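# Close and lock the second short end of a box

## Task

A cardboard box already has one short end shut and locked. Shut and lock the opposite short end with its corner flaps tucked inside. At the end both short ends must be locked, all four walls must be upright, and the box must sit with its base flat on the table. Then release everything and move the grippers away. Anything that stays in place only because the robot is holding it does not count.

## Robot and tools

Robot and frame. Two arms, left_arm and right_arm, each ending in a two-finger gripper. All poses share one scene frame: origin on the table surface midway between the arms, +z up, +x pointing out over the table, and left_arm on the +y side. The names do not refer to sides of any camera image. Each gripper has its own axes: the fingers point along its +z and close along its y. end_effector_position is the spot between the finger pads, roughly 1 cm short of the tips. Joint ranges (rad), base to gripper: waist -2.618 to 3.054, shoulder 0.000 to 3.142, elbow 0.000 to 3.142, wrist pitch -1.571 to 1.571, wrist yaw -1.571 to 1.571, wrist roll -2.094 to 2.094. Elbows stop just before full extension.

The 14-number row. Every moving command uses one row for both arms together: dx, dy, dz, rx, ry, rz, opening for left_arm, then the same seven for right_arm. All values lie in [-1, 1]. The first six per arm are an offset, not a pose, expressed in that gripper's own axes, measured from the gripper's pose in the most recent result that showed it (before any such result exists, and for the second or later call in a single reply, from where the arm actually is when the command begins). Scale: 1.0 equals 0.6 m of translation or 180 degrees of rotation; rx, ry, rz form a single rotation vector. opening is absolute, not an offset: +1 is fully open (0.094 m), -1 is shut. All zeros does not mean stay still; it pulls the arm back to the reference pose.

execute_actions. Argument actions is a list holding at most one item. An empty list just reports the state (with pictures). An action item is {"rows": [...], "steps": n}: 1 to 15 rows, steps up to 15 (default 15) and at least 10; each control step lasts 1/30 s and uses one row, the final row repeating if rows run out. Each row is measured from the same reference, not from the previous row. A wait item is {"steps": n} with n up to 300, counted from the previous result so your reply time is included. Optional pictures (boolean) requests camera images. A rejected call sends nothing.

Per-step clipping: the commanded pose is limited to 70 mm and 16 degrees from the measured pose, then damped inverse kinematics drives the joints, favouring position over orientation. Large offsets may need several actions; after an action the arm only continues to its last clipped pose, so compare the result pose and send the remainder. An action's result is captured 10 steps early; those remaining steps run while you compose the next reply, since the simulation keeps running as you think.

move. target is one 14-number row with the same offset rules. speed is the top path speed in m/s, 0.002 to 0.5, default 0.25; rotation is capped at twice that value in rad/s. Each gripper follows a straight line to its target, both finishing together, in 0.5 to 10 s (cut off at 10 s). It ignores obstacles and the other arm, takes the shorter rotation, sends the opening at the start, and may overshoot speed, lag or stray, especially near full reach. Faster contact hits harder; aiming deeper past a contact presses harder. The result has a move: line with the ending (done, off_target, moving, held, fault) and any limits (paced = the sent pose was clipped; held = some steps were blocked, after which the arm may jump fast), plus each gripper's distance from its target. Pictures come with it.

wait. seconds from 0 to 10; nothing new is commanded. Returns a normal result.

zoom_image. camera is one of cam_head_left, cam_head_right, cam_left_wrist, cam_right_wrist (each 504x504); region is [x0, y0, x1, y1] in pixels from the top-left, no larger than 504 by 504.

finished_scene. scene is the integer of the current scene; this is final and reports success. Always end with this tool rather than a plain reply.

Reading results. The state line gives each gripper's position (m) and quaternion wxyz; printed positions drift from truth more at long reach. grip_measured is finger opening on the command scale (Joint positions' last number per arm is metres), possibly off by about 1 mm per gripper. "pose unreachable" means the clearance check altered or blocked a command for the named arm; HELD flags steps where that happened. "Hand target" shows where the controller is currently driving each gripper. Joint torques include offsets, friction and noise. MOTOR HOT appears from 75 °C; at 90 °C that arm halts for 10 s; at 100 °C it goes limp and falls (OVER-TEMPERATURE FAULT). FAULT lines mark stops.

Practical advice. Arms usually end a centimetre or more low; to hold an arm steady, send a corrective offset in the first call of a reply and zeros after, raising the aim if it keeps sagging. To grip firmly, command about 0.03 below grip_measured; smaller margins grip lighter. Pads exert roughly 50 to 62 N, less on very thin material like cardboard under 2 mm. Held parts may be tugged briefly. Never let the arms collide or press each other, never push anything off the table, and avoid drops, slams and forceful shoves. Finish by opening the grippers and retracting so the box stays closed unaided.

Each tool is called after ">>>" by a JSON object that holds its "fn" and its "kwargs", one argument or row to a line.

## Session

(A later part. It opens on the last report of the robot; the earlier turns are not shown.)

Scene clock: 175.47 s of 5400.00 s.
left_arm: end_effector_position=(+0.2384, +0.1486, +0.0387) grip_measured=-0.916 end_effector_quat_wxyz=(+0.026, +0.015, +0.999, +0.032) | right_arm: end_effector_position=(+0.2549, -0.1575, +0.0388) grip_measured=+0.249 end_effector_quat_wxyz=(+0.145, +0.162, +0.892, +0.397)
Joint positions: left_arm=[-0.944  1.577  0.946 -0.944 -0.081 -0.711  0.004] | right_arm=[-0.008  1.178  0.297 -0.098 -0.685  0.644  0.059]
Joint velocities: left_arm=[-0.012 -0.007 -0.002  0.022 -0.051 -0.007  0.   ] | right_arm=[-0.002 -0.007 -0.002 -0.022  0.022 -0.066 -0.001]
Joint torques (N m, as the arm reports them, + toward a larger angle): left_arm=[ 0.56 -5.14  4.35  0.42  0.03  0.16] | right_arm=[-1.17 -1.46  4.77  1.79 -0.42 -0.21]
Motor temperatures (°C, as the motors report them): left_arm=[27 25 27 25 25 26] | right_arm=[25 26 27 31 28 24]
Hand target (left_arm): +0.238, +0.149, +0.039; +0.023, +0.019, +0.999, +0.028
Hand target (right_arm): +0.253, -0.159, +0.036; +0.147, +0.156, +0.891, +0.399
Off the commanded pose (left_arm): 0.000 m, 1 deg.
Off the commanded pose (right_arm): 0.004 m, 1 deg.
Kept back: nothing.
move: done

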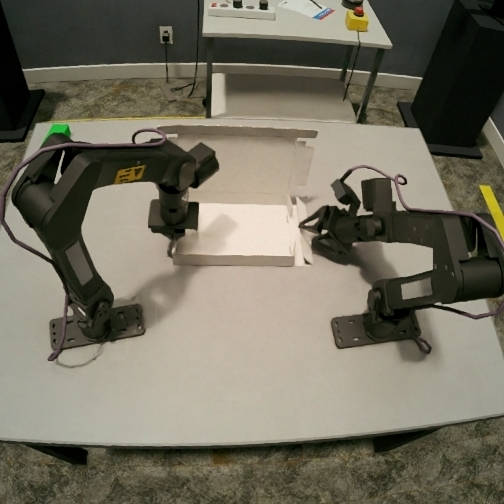

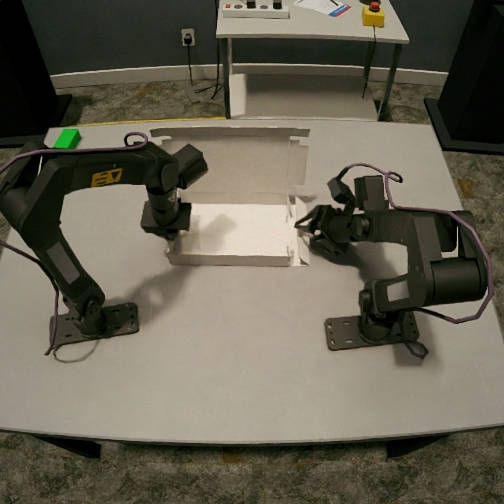

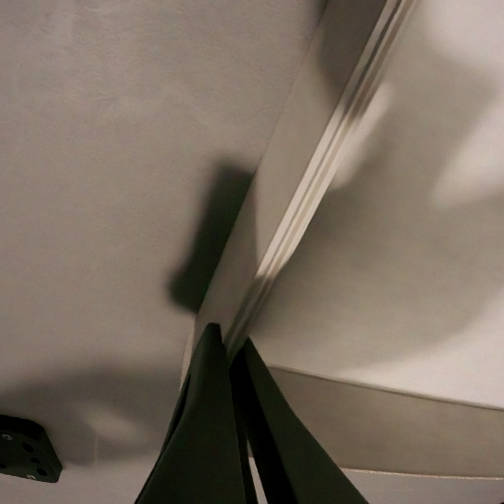

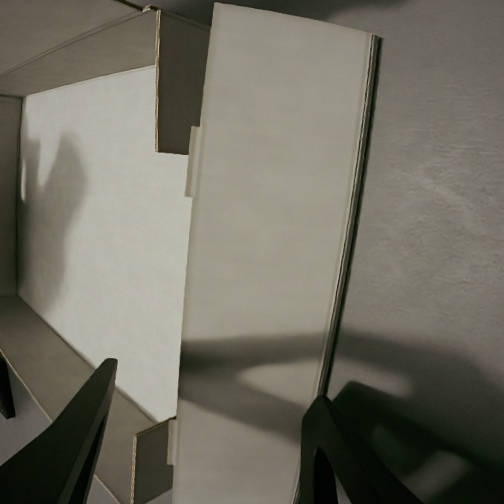

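>>> {"fn": "move", "kwargs": {
  "target": [0,0,0,0,0,0,-0.945, -0.011,0.006,0.005,0.236,-0.018,-0.154,0.3],
  "speed": 0.25
}}

Scene clock: 179.77 s of 5400.00 s.
left_arm: end_effector_position=(+0.2384, +0.1486, +0.0387) grip_measured=-0.916 end_effector_quat_wxyz=(+0.026, +0.015, +0.999, +0.032) | right_arm: end_effector_position=(+0.2558, -0.1617, +0.0322) grip_measured=+0.298 end_effector_quat_wxyz=(+0.182, -0.002, +0.983, -0.002)
Joint positions: left_arm=[-0.944  1.577  0.946 -0.944 -0.081 -0.711  0.004] | right_arm=[ 0.568  1.346  0.654 -0.583  0.218  0.607  0.061]
Joint velocities: left_arm=[-0.012  0.012  0.002 -0.037 -0.037 -0.095  0.   ] | right_arm=[ 0.007 -0.007 -0.002 -0.066  0.037  0.007 -0.002]
Joint torques (N m, as the arm reports them, + toward a larger angle): left_arm=[-0.03 -4.92  4.52  0.4  -0.06 -0.01] | right_arm=[ 0.93 -2.89  9.22  1.05  0.26  0.13]
Motor temperatures (°C, as the motors report them): left_arm=[27 25 27 25 25 26] | right_arm=[25 26 27 31 28 24]
Hand target (left_arm): +0.238, +0.149, +0.039; +0.026, +0.015, +0.999, +0.032
Hand target (right_arm): +0.263, -0.156, +0.041; +0.194, -0.000, +0.981, +0.000
Off the commanded pose (left_arm): 0.000 m, 0 deg.
Off the commanded pose (right_arm): 0.012 m, 1 deg.
Kept back: nothing.
move: off_target (right_arm)

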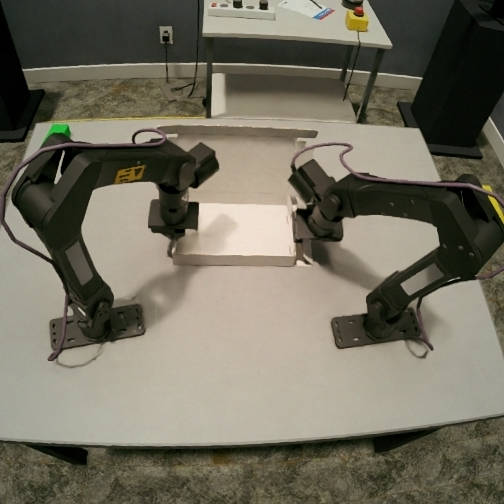

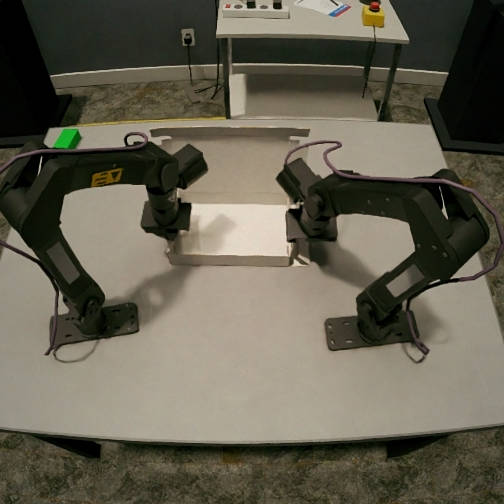

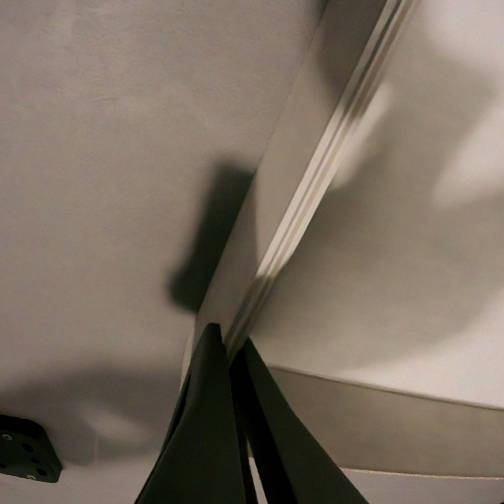

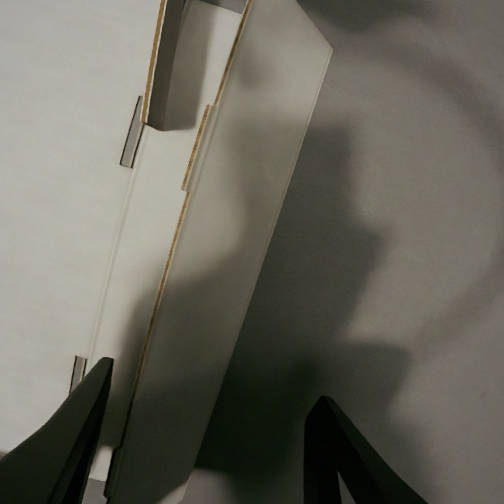

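>>> {"fn": "move", "kwargs": {
  "target": [0,0,0,0,0,0,-0.945, 0,-0.055,-0.005,0,0,0,-0.35],
  "speed": 0.08
}}

Scene clock: 181.13 s of 5400.00 s.
left_arm: end_effector_position=(+0.2401, +0.1449, +0.0386) grip_measured=-0.916 end_effector_quat_wxyz=(+0.028, +0.012, +0.999, +0.023) | right_arm: end_effector_position=(+0.2601, -0.1848, +0.0375) grip_measured=-0.348 end_effector_quat_wxyz=(+0.184, -0.003, +0.983, +0.010)
Joint positions: left_arm=[-0.944  1.577  0.946 -0.929 -0.072 -0.716  0.004] | right_arm=[ 0.445  1.272  0.62  -0.585  0.162  0.489  0.031]
Joint velocities: left_arm=[-0.002 -0.027 -0.002 -0.007 -0.037  0.007 -0.   ] | right_arm=[ 0.012  0.002  0.012 -0.022 -0.007 -0.095 -0.001]
Joint torques (N m, as the arm reports them, + toward a larger angle): left_arm=[-0.03 -4.94  4.56  0.31 -0.14  0.04] | right_arm=[-1.39 -4.64  4.61  1.1   0.19 -0.12]
Motor temperatures (°C, as the motors report them): left_arm=[27 25 27 25 25 26] | right_arm=[25 26 27 31 28 24]
Hand target (left_arm): +0.238, +0.149, +0.039; +0.026, +0.015, +0.999, +0.032
Hand target (right_arm): +0.255, -0.194, +0.035; +0.181, -0.002, +0.984, -0.002
Off the commanded pose (left_arm): 0.004 m, 1 deg.
Off the commanded pose (right_arm): 0.011 m, 1 deg.
Kept back: nothing.
move: off_target (right_arm)

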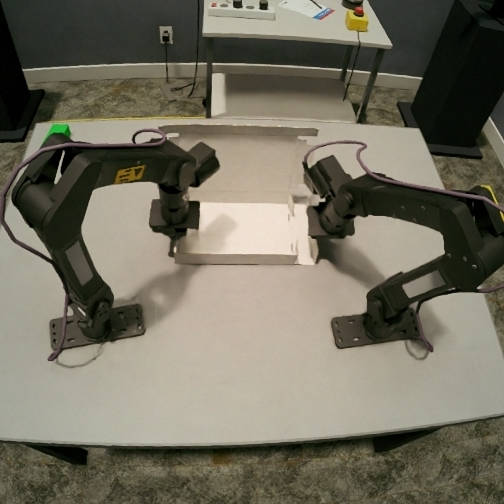

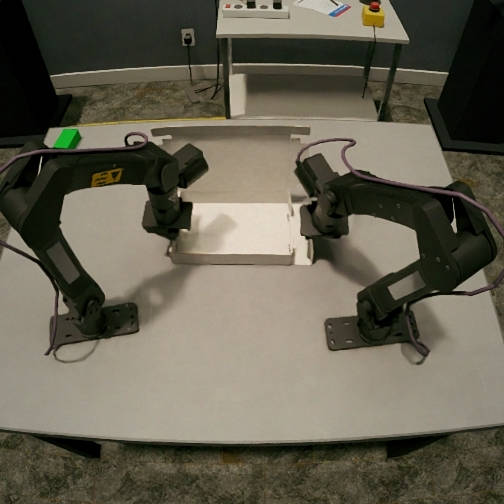

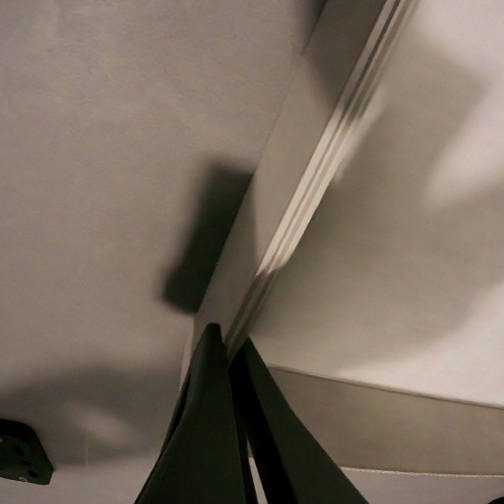

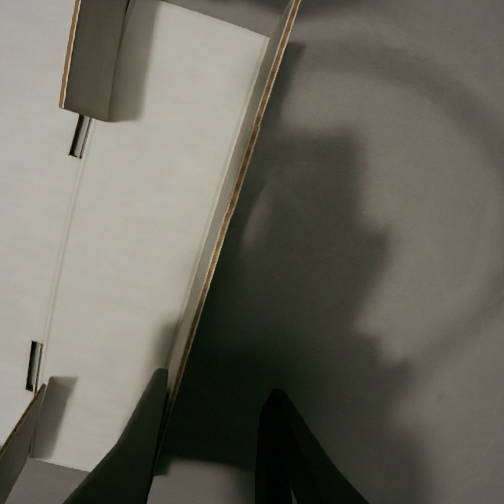

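>>> {"fn": "move", "kwargs": {
  "target": [0.002,0.005,0,0,0,0,-0.945, 0,-0.028,0.004,0,0,0,-0.35],
  "speed": 0.06
}}

>>> {"fn": "move", "kwargs": {
  "target": [0,0,0,0,0,0,-0.945, 0,0.02,0,0,0,0,0.6],
  "speed": 0.06
}}

Scene clock: 184.03 s of 5400.00 s.
left_arm: end_effector_position=(+0.2416, +0.1410, +0.0386) grip_measured=-0.916 end_effector_quat_wxyz=(+0.030, +0.011, +0.999, +0.014) | right_arm: end_effector_position=(+0.2630, -0.1925, +0.0367) grip_measured=-0.348 end_effector_quat_wxyz=(+0.179, -0.004, +0.984, +0.021)
Joint positions: left_arm=[-0.944  1.577  0.946 -0.914 -0.062 -0.718  0.004] | right_arm=[ 0.382  1.264  0.613 -0.577  0.118  0.431  0.031]
Joint velocities: left_arm=[-0.027 -0.002  0.002 -0.022 -0.037 -0.066  0.001] | right_arm=[-0.002 -0.012 -0.007 -0.007  0.095 -0.095 -0.001]
Joint torques (N m, as the arm reports them, + toward a larger angle): left_arm=[ 0.54 -5.72  3.89  0.34 -0.13  0.07] | right_arm=[-1.35 -4.26  4.78  1.24  0.27 -0.14]
Motor temperatures (°C, as the motors report them): left_arm=[27 25 27 25 25 26] | right_arm=[25 26 27 31 28 24]
Hand target (left_arm): +0.239, +0.148, +0.039; +0.028, +0.012, +0.999, +0.023
Hand target (right_arm): +0.261, -0.201, +0.035; +0.183, -0.003, +0.983, +0.010
Off the commanded pose (left_arm): 0.007 m, 1 deg.
Off the commanded pose (right_arm): 0.009 m, 1 deg.
Kept back: nothing.
move: done

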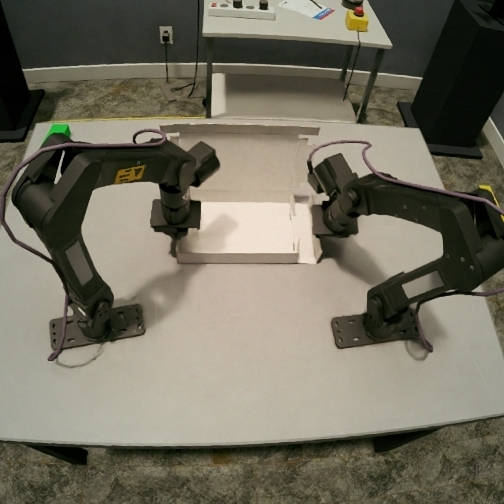

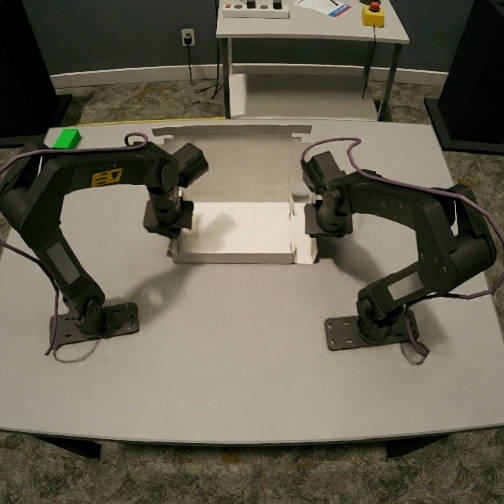

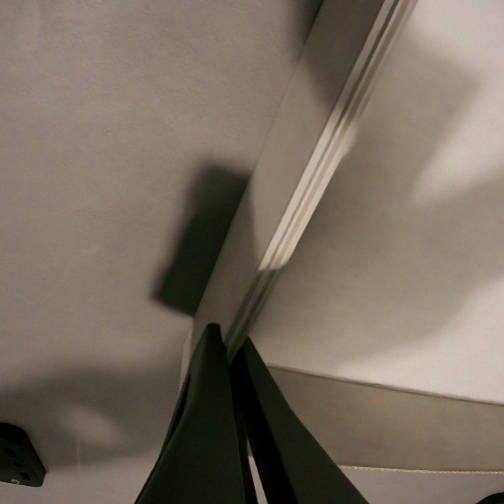

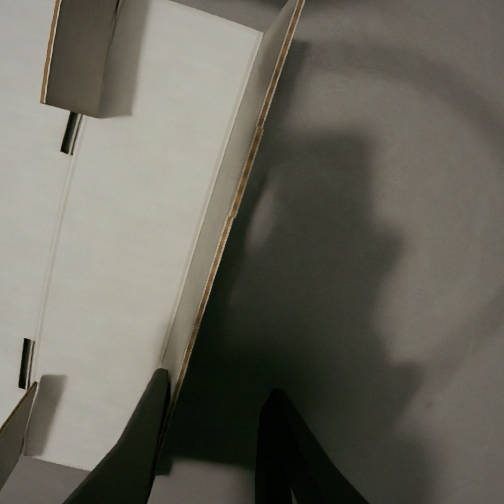

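Scene clock: 184.73 s of 5400.00 s.
left_arm: end_effector_position=(+0.2418, +0.1403, +0.0386) grip_measured=-0.916 end_effector_quat_wxyz=(+0.031, +0.011, +0.999, +0.013) | right_arm: end_effector_position=(+0.2577, -0.1840, +0.0326) grip_measured=+0.598 end_effector_quat_wxyz=(+0.171, -0.006, +0.985, +0.022)
Joint positions: left_arm=[-0.944  1.577  0.946 -0.911 -0.06  -0.718  0.004] | right_arm=[ 0.425  1.282  0.613 -0.578  0.123  0.469  0.075]
Joint velocities: left_arm=[-0.007  0.012  0.002 -0.007 -0.066 -0.022 -0.001] | right_arm=[-0.032 -0.007 -0.017  0.007 -0.007  0.007  0.001]
Joint torques (N m, as the arm reports them, + toward a larger angle): left_arm=[-0.03 -4.97  4.58  0.43 -0.07 -0.01] | right_arm=[ 1.14 -2.63  8.08  1.17  0.13 -0.02]
Motor temperatures (°C, as the motors report them): left_arm=[27 25 27 25 25 26] | right_arm=[25 26 27 31 28 24]
Hand target (left_arm): +0.242, +0.141, +0.039; +0.030, +0.011, +0.999, +0.014
Hand target (right_arm): +0.263, -0.180, +0.037; +0.179, -0.004, +0.984, +0.021
Off the commanded pose (left_arm): 0.001 m, 0 deg.
Off the commanded pose (right_arm): 0.008 m, 1 deg.
Kept back: nothing.
move: done

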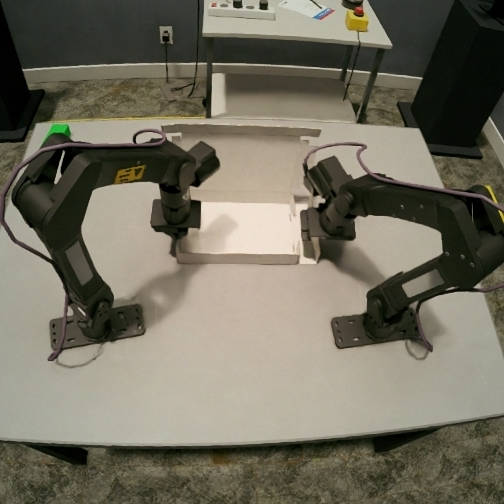

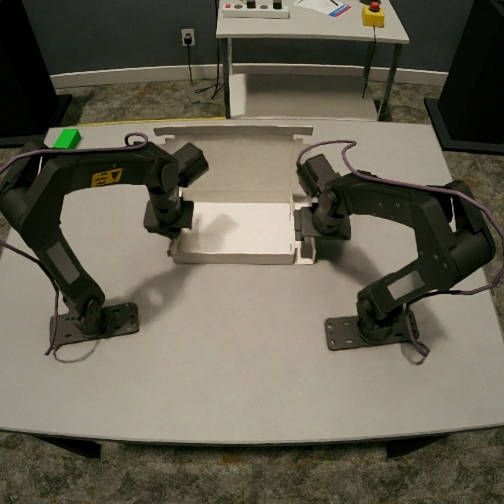

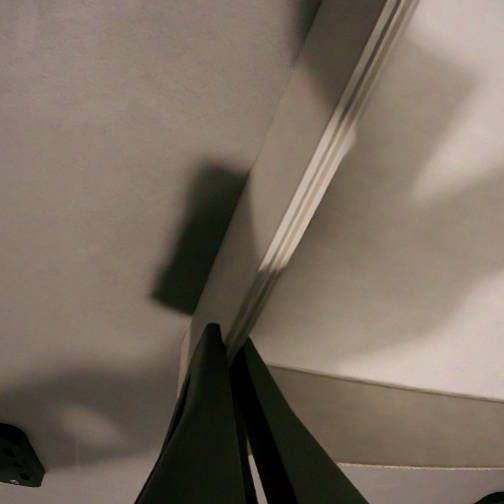

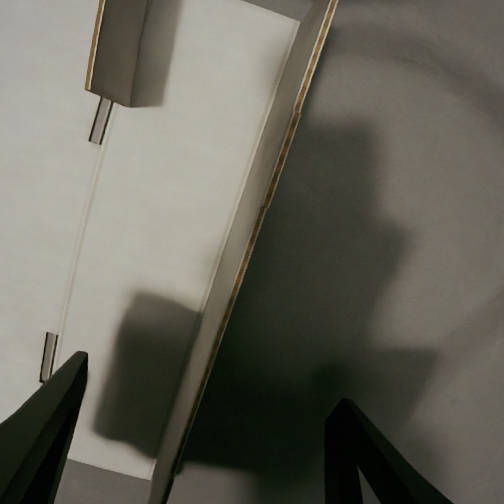

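>>> {"fn": "move", "kwargs": {
  "target": [0,0,0,0,0,0,-0.945, -0.002,0.0,-0.008,-0.249,0.023,0.126,0.3],
  "speed": 0.25
}}

Scene clock: 187.73 s of 5400.00 s.
left_arm: end_effector_position=(+0.2418, +0.1403, +0.0386) grip_measured=-0.916 end_effector_quat_wxyz=(+0.031, +0.011, +0.999, +0.013) | right_arm: end_effector_position=(+0.2589, -0.1843, +0.0397) grip_measured=+0.302 end_effector_quat_wxyz=(+0.108, +0.124, +0.894, +0.417)
Joint positions: left_arm=[-0.944  1.577  0.946 -0.911 -0.06  -0.718  0.004] | right_arm=[-0.222  1.36   0.444 -0.362 -0.855  0.264  0.061]
Joint velocities: left_arm=[ 0.002 -0.012 -0.002 -0.037 -0.081 -0.007 -0.   ] | right_arm=[-0.017  0.007  0.007 -0.007 -0.037 -0.007 -0.001]
Joint torques (N m, as the arm reports them, + toward a larger angle): left_arm=[-0.02 -4.96  4.58  0.46 -0.04 -0.01] | right_arm=[-1.21 -2.52  4.01  1.17 -0.51 -0.17]
Motor temperatures (°C, as the motors report them): left_arm=[27 25 27 25 25 26] | right_arm=[25 26 27 31 28 24]
Hand target (left_arm): +0.242, +0.140, +0.039; +0.031, +0.011, +0.999, +0.013
Hand target (right_arm): +0.256, -0.184, +0.037; +0.110, +0.119, +0.891, +0.425
Off the commanded pose (left_arm): 0.000 m, 0 deg.
Off the commanded pose (right_arm): 0.003 m, 1 deg.
Kept back: nothing.
move: done

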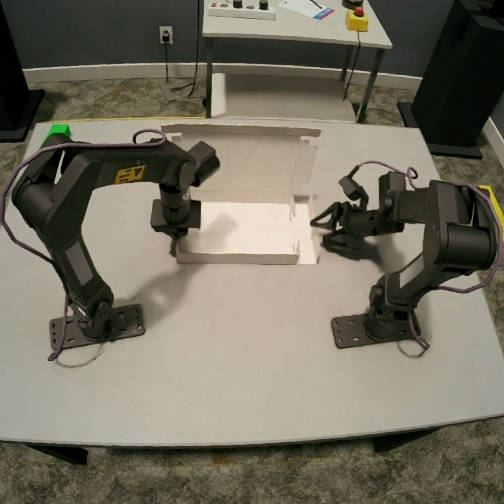

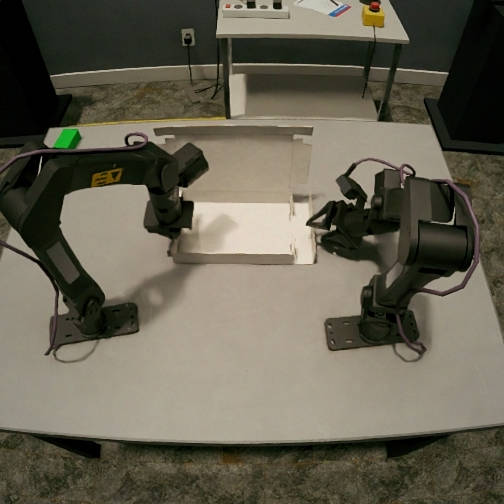

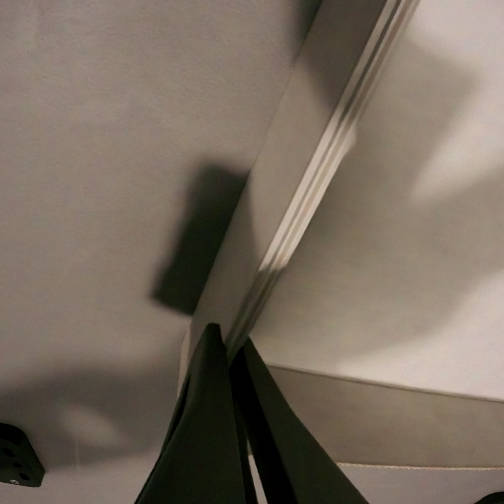

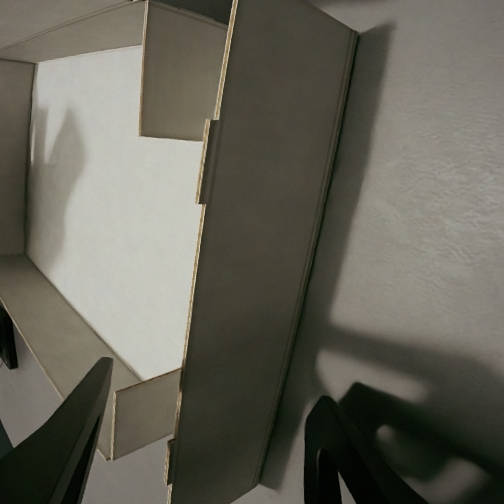

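>>> {"fn": "move", "kwargs": {
  "target": [0,0,0,0,0,0,-0.945, 0.006,-0.008,0.023,0,0,0,0.3],
  "speed": 0.05
}}

>>> {"fn": "move", "kwargs": {
  "target": [0,-0.004,0,0,0,0.005,-0.945, 0.010,0.016,0.024,0,0,0,0.3],
  "speed": 0.04
}}

Scene clock: 189.33 s of 5400.00 s.
left_arm: end_effector_position=(+0.2418, +0.1403, +0.0386) grip_measured=-0.916 end_effector_quat_wxyz=(+0.031, +0.011, +0.999, +0.013) | right_arm: end_effector_position=(+0.2635, -0.1802, +0.0311) grip_measured=+0.302 end_effector_quat_wxyz=(+0.113, +0.129, +0.894, +0.414)
Joint positions: left_arm=[-0.944  1.577  0.946 -0.911 -0.06  -0.718  0.004] | right_arm=[-0.189  1.388  0.417 -0.256 -0.834  0.327  0.061]
Joint velocities: left_arm=[ 0.007  0.002 -0.007 -0.051  0.007 -0.022  0.001] | right_arm=[-0.002 -0.007  0.007 -0.007 -0.037  0.081 -0.   ]
Joint torques (N m, as the arm reports them, + toward a larger angle): left_arm=[-0.03 -4.96  4.59  0.46 -0.04 -0.01] | right_arm=[ 1.1  -2.5   3.93  1.27 -0.45 -0.06]
Motor temperatures (°C, as the motors report them): left_arm=[27 26 27 25 25 26] | right_arm=[25 26 26 31 28 24]
Hand target (left_arm): +0.242, +0.140, +0.039; +0.031, +0.011, +0.999, +0.013
Hand target (right_arm): +0.259, -0.176, +0.027; +0.108, +0.124, +0.894, +0.417
Off the commanded pose (left_arm): 0.000 m, 0 deg.
Off the commanded pose (right_arm): 0.007 m, 1 deg.
Kept back: nothing.
move: done

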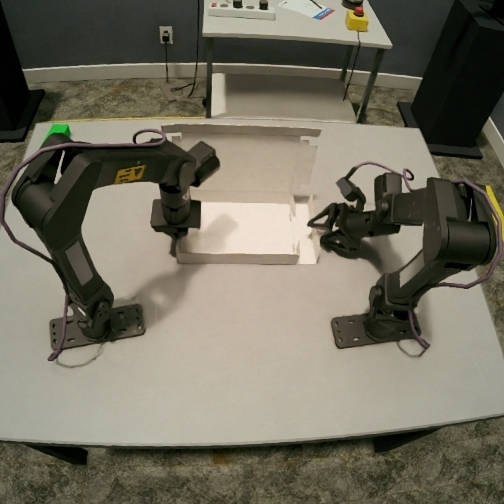

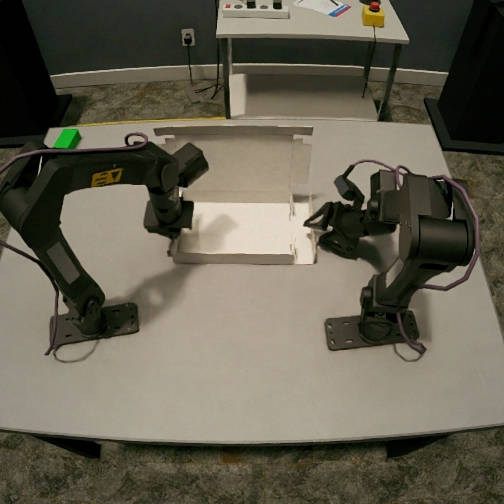

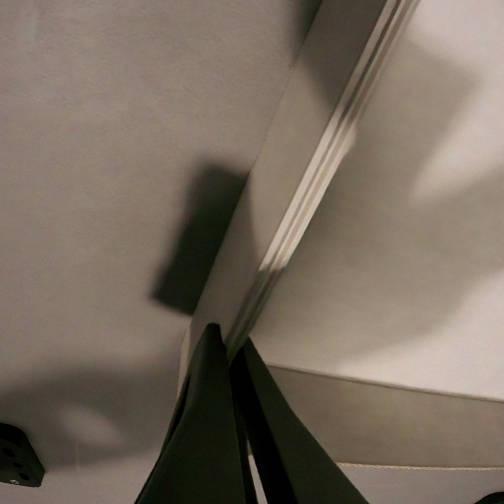

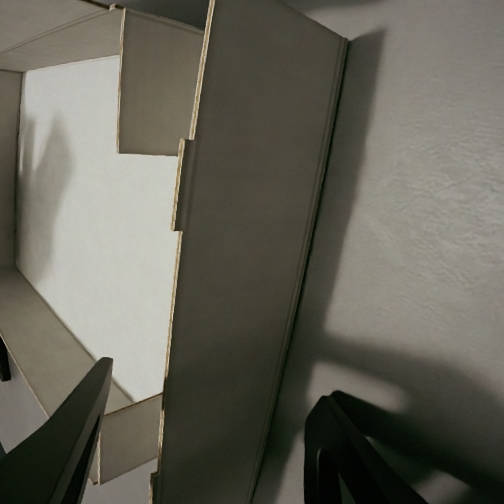

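Scene clock: 190.23 s of 5400.00 s.
left_arm: end_effector_position=(+0.2418, +0.1403, +0.0386) grip_measured=-0.916 end_effector_quat_wxyz=(+0.031, +0.011, +0.999, +0.013) | right_arm: end_effector_position=(+0.2676, -0.1656, +0.0299) grip_measured=+0.302 end_effector_quat_wxyz=(+0.109, +0.138, +0.894, +0.412)
Joint positions: left_arm=[-0.944  1.577  0.946 -0.911 -0.06  -0.718  0.004] | right_arm=[-0.105  1.388  0.404 -0.162 -0.796  0.459  0.061]
Joint velocities: left_arm=[ 0.007 -0.022 -0.007  0.022  0.022 -0.051 -0.001] | right_arm=[-0.007 -0.012 -0.012  0.081 -0.022  0.081 -0.   ]
Joint torques (N m, as the arm reports them, + toward a larger angle): left_arm=[-0.63 -4.53  4.95  0.46 -0.05  0.08] | right_arm=[ 1.35 -4.12  3.94  1.53 -0.39 -0.1 ]
Motor temperatures (°C, as the motors report them): left_arm=[27 26 27 25 25 26] | right_arm=[25 26 26 31 28 24]
Hand target (left_arm): +0.242, +0.138, +0.039; +0.031, +0.019, +0.999, +0.013
Hand target (right_arm): +0.264, -0.162, +0.029; +0.113, +0.129, +0.894, +0.414
Off the commanded pose (left_arm): 0.002 m, 1 deg.
Off the commanded pose (right_arm): 0.005 m, 1 deg.
Kept back: nothing.
move: done

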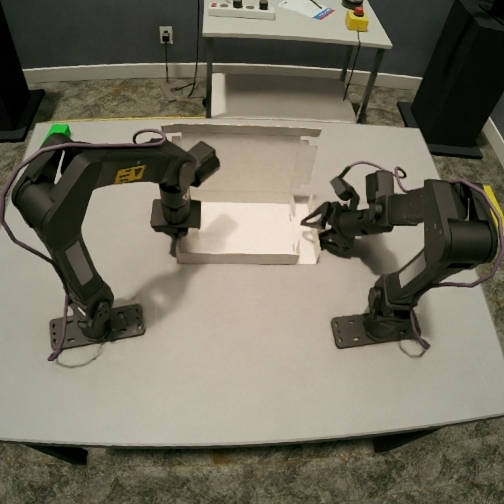

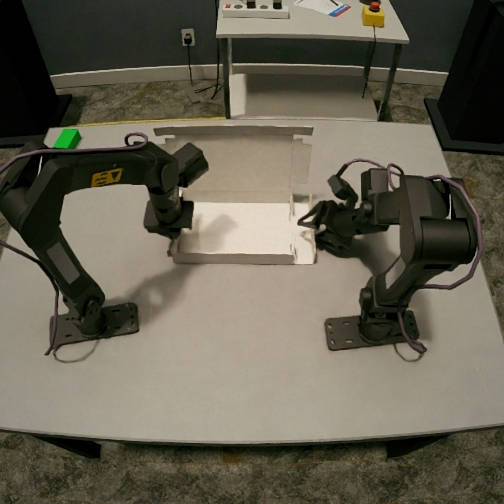

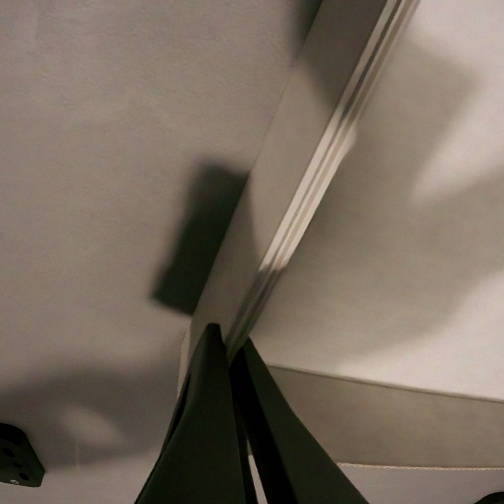

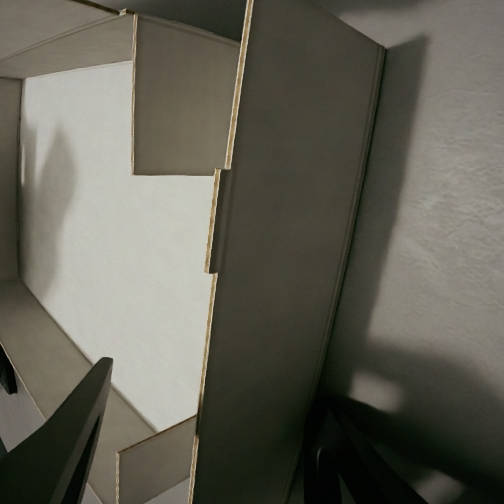

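>>> {"fn": "execute_actions", "kwargs": {
  "actions": [
    {"rows": [[0,-0.006,0,0,0,0.01,-0.945, 0.006,0.008,0.010,0,0,0,0.3],[0,-0.006,0,0,0,0.01,-0.945, 0.006,0.010,0.012,0,0,0,0.3],[0,-0.006,0,0,0,0.01,-0.945, 0.006,0.010,0.012,0,0,0,0.3],[0,-0.006,0,0,0,0.01,-0.945, 0.006,0.010,0.012,0,0,0,0.27],[0,-0.006,0,0,0,0.01,-0.945, 0.006,0.010,0.012,0,0,0,0.24],[0,-0.006,0,0,0,0.01,-0.945, 0.006,0.010,0.012,0,0,0,0.21],[0,-0.006,0,0,0,0.01,-0.945, 0.006,0.010,0.012,0,0,0,0.18],[0,-0.006,0,0,0,0.01,-0.945, 0.006,0.010,0.012,0,0,0,0.15],[0,-0.006,0,0,0,0.01,-0.945, 0.006,0.010,0.012,0,0,0,0.12],[0,-0.006,0,0,0,0.01,-0.945, 0.006,0.010,0.012,0,0,0,0.09],[0,-0.006,0,0,0,0.01,-0.945, 0.006,0.010,0.012,0,0,0,0.06],[0,-0.006,0,0,0,0.01,-0.945, 0.006,0.010,0.012,0,0,0,0.03],[0,-0.006,0,0,0,0.01,-0.945, 0.006,0.010,0.012,0,0,0,0.0]], "steps": 15}
  ]
}}

>>> {"fn": "wait", "kwargs": {
  "seconds": 0.2
}}

Scene clock: 191.47 s of 5400.00 s.
left_arm: end_effector_position=(+0.2419, +0.1429, +0.0387) grip_measured=-0.916 end_effector_quat_wxyz=(+0.032, +0.011, +0.999, +0.019) | right_arm: end_effector_position=(+0.2701, -0.1622, +0.0289) grip_measured=+0.254 end_effector_quat_wxyz=(+0.110, +0.142, +0.896, +0.405)
Joint positions: left_arm=[-0.944  1.577  0.946 -0.918 -0.071 -0.717  0.004] | right_arm=[-0.076  1.388  0.404 -0.136 -0.768  0.501  0.059]
Joint velocities: left_arm=[ 0.002  0.007 -0.002 -0.022 -0.022 -0.051  0.   ] | right_arm=[ 0.061  0.002  0.007  0.066  0.168  0.183 -0.024]
Joint torques (N m, as the arm reports them, + toward a larger angle): left_arm=[-0.92 -4.32  5.11  0.52  0.14  0.21] | right_arm=[ 1.85 -3.98  4.6   1.5  -0.59  0.  ]
Motor temperatures (°C, as the motors report them): left_arm=[27 26 27 25 25 26] | right_arm=[25 26 26 31 28 24]
Steps of this call (steps 1 to 32: nothing new was sent; steps 33 to 37: the first 5 steps of this action). Readings (end_effector_position):
33: left_arm (+0.2418, +0.1403, +0.0386) | right_arm (+0.2678, -0.1649, +0.0297)
34: left_arm (+0.2420, +0.1409, +0.0386) | right_arm (+0.2684, -0.1638, +0.0295)
36: left_arm (+0.2419, +0.1426, +0.0386) | right_arm (+0.2697, -0.1622, +0.0293)
37: the state above

Scene clock: 192.00 s of 5400.00 s.
left_arm: end_effector_position=(+0.2419, +0.1436, +0.0387) grip_measured=-0.916 end_effector_quat_wxyz=(+0.032, +0.011, +0.999, +0.021) | right_arm: end_effector_position=(+0.2713, -0.1648, +0.0258) grip_measured=+0.002 end_effector_quat_wxyz=(+0.110, +0.154, +0.899, +0.394)
Joint positions: left_arm=[-0.944  1.577  0.946 -0.92  -0.074 -0.717  0.004] | right_arm=[-0.071  1.388  0.404 -0.135 -0.739  0.524  0.047]
Joint velocities: left_arm=[-0.017 -0.012  0.017 -0.037 -0.022  0.037  0.001] | right_arm=[ 0.017 -0.017 -0.012 -0.051  0.007  0.051 -0.   ]
Joint torques (N m, as the arm reports them, + toward a larger angle): left_arm=[-0.94 -4.33  5.1   0.51  0.08  0.19] | right_arm=[ 1.69 -3.79  4.47  1.57 -0.66 -0.03]
Motor temperatures (°C, as the motors report them): left_arm=[27 26 27 25 25 26] | right_arm=[25 26 26 31 28 24]
Hand target (left_arm): +0.242, +0.137, +0.039; +0.031, +0.027, +0.999, +0.013
Hand target (right_arm): +0.267, -0.156, +0.030; +0.109, +0.138, +0.894, +0.411
Off the commanded pose (left_arm): 0.007 m, 2 deg.
Off the commanded pose (right_arm): 0.011 m, 3 deg.
Kept back: nothing.
Steps of this call (steps 1 to 10: the last 10 steps of your previous action; steps 11 to 16: nothing new was sent). Readings (end_effector_position):
1: left_arm (+0.2420, +0.1431, +0.0387) | right_arm (+0.2704, -0.1624, +0.0285)
2: left_arm (+0.2419, +0.1432, +0.0387) | right_arm (+0.2705, -0.1627, +0.0280)
4: left_arm (+0.2420, +0.1433, +0.0387) | right_arm (+0.2708, -0.1634, +0.0271)
8: left_arm (+0.2419, +0.1436, +0.0387) | right_arm (+0.2712, -0.1645, +0.0260)
16: the state above

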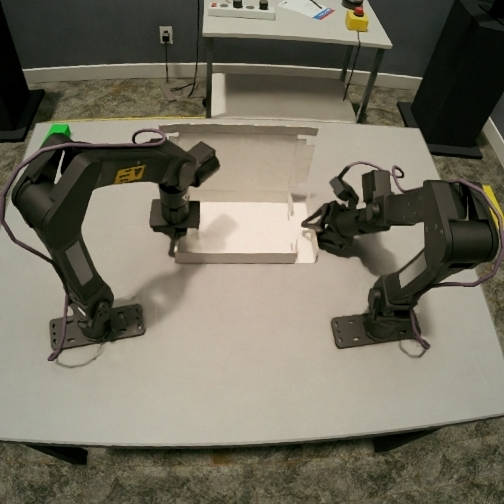

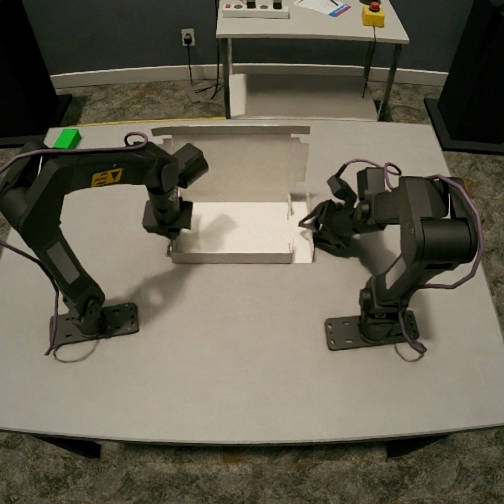

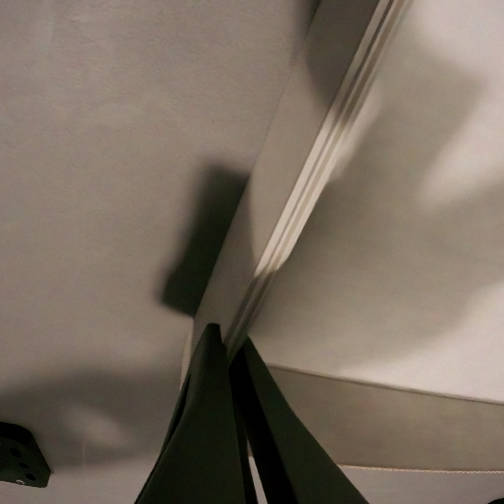

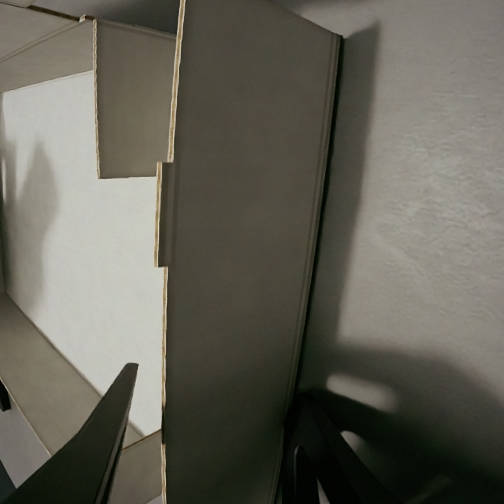

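>>> {"fn": "execute_actions", "kwargs": {
  "actions": [
    {"rows": [[0,-0.011,0,0.005,0,0.01,-0.945, 0.011,0.016,0.001,-0.012,0.006,-0.008,0.0],[0,-0.011,0,0.005,0,0.01,-0.945, 0.011,0.019,-0.002,-0.014,0.007,-0.010,0.0],[0,-0.011,0,0.005,0,0.01,-0.945, 0.010,0.022,-0.004,-0.016,0.008,-0.012,0.0],[0,-0.011,0,0.005,0,0.01,-0.945, 0.010,0.025,-0.007,-0.018,0.009,-0.014,0.0],[0,-0.011,0,0.005,0,0.01,-0.945, 0.010,0.028,-0.009,-0.020,0.010,-0.015,0.0],[0,-0.011,0,0.005,0,0.01,-0.945, 0.010,0.031,-0.011,-0.022,0.011,-0.016,0.0],[0,-0.011,0,0.005,0,0.01,-0.945, 0.009,0.034,-0.014,-0.022,0.011,-0.016,0.0],[0,-0.011,0,0.005,0,0.01,-0.945, 0.009,0.037,-0.016,-0.022,0.011,-0.016,0.0],[0,-0.011,0,0.005,0,0.01,-0.945, 0.009,0.040,-0.019,-0.022,0.011,-0.016,0.0],[0,-0.011,0,0.005,0,0.01,-0.945, 0.009,0.043,-0.021,-0.022,0.011,-0.016,0.0],[0,-0.011,0,0.005,0,0.01,-0.945, 0.008,0.046,-0.024,-0.022,0.011,-0.016,0.0],[0,-0.011,0,0.005,0,0.01,-0.945, 0.008,0.049,-0.026,-0.022,0.011,-0.016,0.0]], "steps": 15}
  ]
}}

>>> {"fn": "wait", "kwargs": {
  "seconds": 0.2
}}

Scene clock: 193.80 s of 5400.00 s.
left_arm: end_effector_position=(+0.2420, +0.1440, +0.0387) grip_measured=-0.916 end_effector_quat_wxyz=(+0.032, +0.012, +0.999, +0.022) | right_arm: end_effector_position=(+0.2696, -0.1643, +0.0261) grip_measured=+0.002 end_effector_quat_wxyz=(+0.108, +0.152, +0.900, +0.395)
Joint positions: left_arm=[-0.944  1.577  0.946 -0.921 -0.076 -0.716  0.004] | right_arm=[-0.071  1.385  0.404 -0.145 -0.743  0.517  0.047]
Joint velocities: left_arm=[ 0.002 -0.002  0.007  0.051 -0.125  0.022 -0.   ] | right_arm=[-0.012 -0.09  -0.027 -0.168 -0.037 -0.11   0.   ]
Joint torques (N m, as the arm reports them, + toward a larger angle): left_arm=[-0.98 -4.45  4.99  0.55  0.1   0.18] | right_arm=[ 0.29 -4.75  6.8   1.28 -0.9  -0.16]
Motor temperatures (°C, as the motors report them): left_arm=[27 25 27 25 25 26] | right_arm=[25 26 26 31 28 24]
Steps of this call (steps 1 to 49: nothing new was sent; steps 50 to 54: the first 5 steps of this action). Readings (end_effector_position):
50: left_arm (+0.2419, +0.1436, +0.0387) | right_arm (+0.2712, -0.1648, +0.0258)
51: left_arm (+0.2420, +0.1436, +0.0387) | right_arm (+0.2711, -0.1648, +0.0257)
53: left_arm (+0.2420, +0.1438, +0.0387) | right_arm (+0.2704, -0.1646, +0.0258)
54: the state above

Scene clock: 194.33 s of 5400.00 s.
left_arm: end_effector_position=(+0.2414, +0.1453, +0.0387) grip_measured=-0.916 end_effector_quat_wxyz=(+0.031, +0.018, +0.999, +0.025) | right_arm: end_effector_position=(+0.2613, -0.1613, +0.0386) grip_measured=+0.002 end_effector_quat_wxyz=(+0.097, +0.145, +0.899, +0.402)
Joint positions: left_arm=[-0.944  1.577  0.946 -0.926 -0.079 -0.705  0.004] | right_arm=[-0.071  1.325  0.424 -0.249 -0.766  0.498  0.047]
Joint velocities: left_arm=[ 0.012 -0.007 -0.007  0.007 -0.007  0.037 -0.   ] | right_arm=[ 0.007  0.022  0.002 -0.022  0.022 -0.066  0.   ]
Joint torques (N m, as the arm reports them, + toward a larger angle): left_arm=[-0.97 -4.46  4.95  0.51  0.11  0.06] | right_arm=[ 0.31 -4.37  8.66  1.24 -0.83 -0.17]
Motor temperatures (°C, as the motors report them): left_arm=[27 25 27 25 25 26] | right_arm=[25 26 26 31 28 24]
Hand target (left_arm): +0.242, +0.137, +0.039; +0.032, +0.027, +0.999, +0.014
Hand target (right_arm): +0.268, -0.155, +0.057; +0.110, +0.121, +0.890, +0.425
Off the commanded pose (left_arm): 0.008 m, 2 deg.
Off the commanded pose (right_arm): 0.021 m, 4 deg.
Kept back: nothing.
Steps of this call (steps 1 to 10: the last 10 steps of your previous action; steps 11 to 16: nothing new was sent). Readings (end_effector_position):
1: left_arm (+0.2420, +0.1442, +0.0387) | right_arm (+0.2689, -0.1639, +0.0268)
2: left_arm (+0.2419, +0.1445, +0.0387) | right_arm (+0.2680, -0.1636, +0.0273)
4: left_arm (+0.2416, +0.1450, +0.0387) | right_arm (+0.2659, -0.1632, +0.0291)
8: left_arm (+0.2415, +0.1452, +0.0387) | right_arm (+0.2633, -0.1623, +0.0352)
16: the state above

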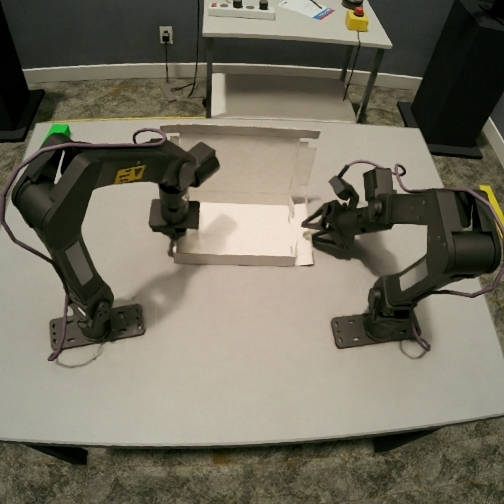

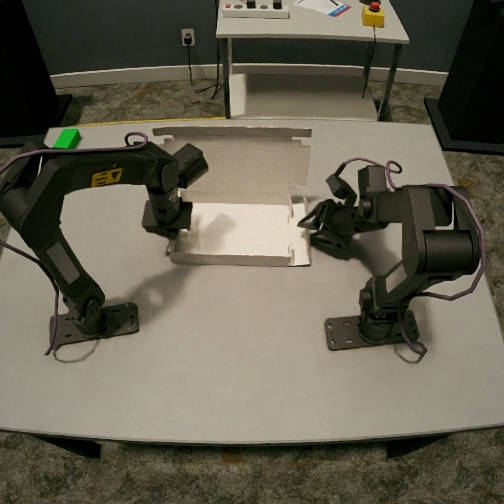

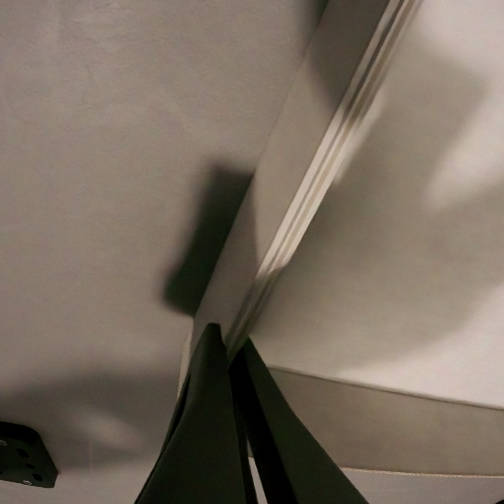

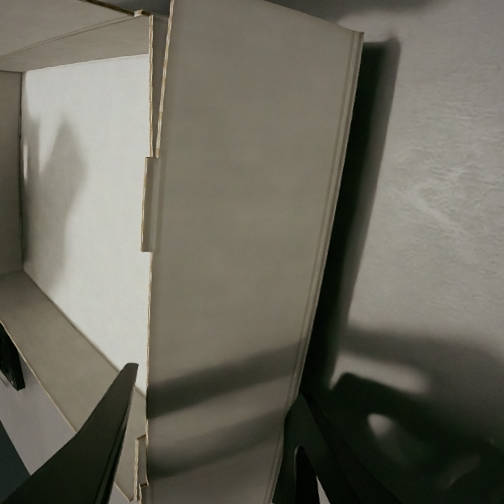

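>>> {"fn": "zoom_image", "kwargs": {
  "camera": "cam_head_left",
  "region": [265, 180, 355, 275]
}}

Region (265, 180, 355, 275) of cam_head_left's 504x504 image, scaled by 5.305, with more detail than that image has; it fills the left 477 columns of this view, and the rest is white.

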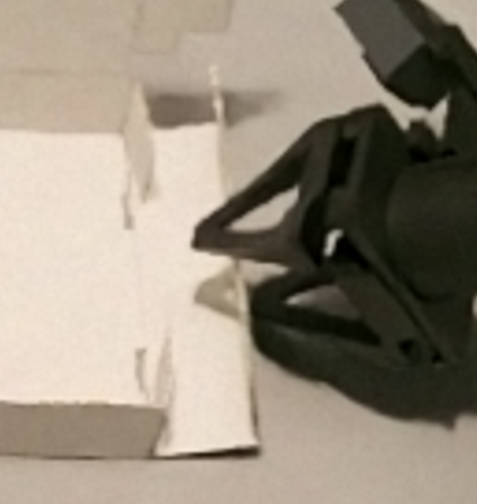

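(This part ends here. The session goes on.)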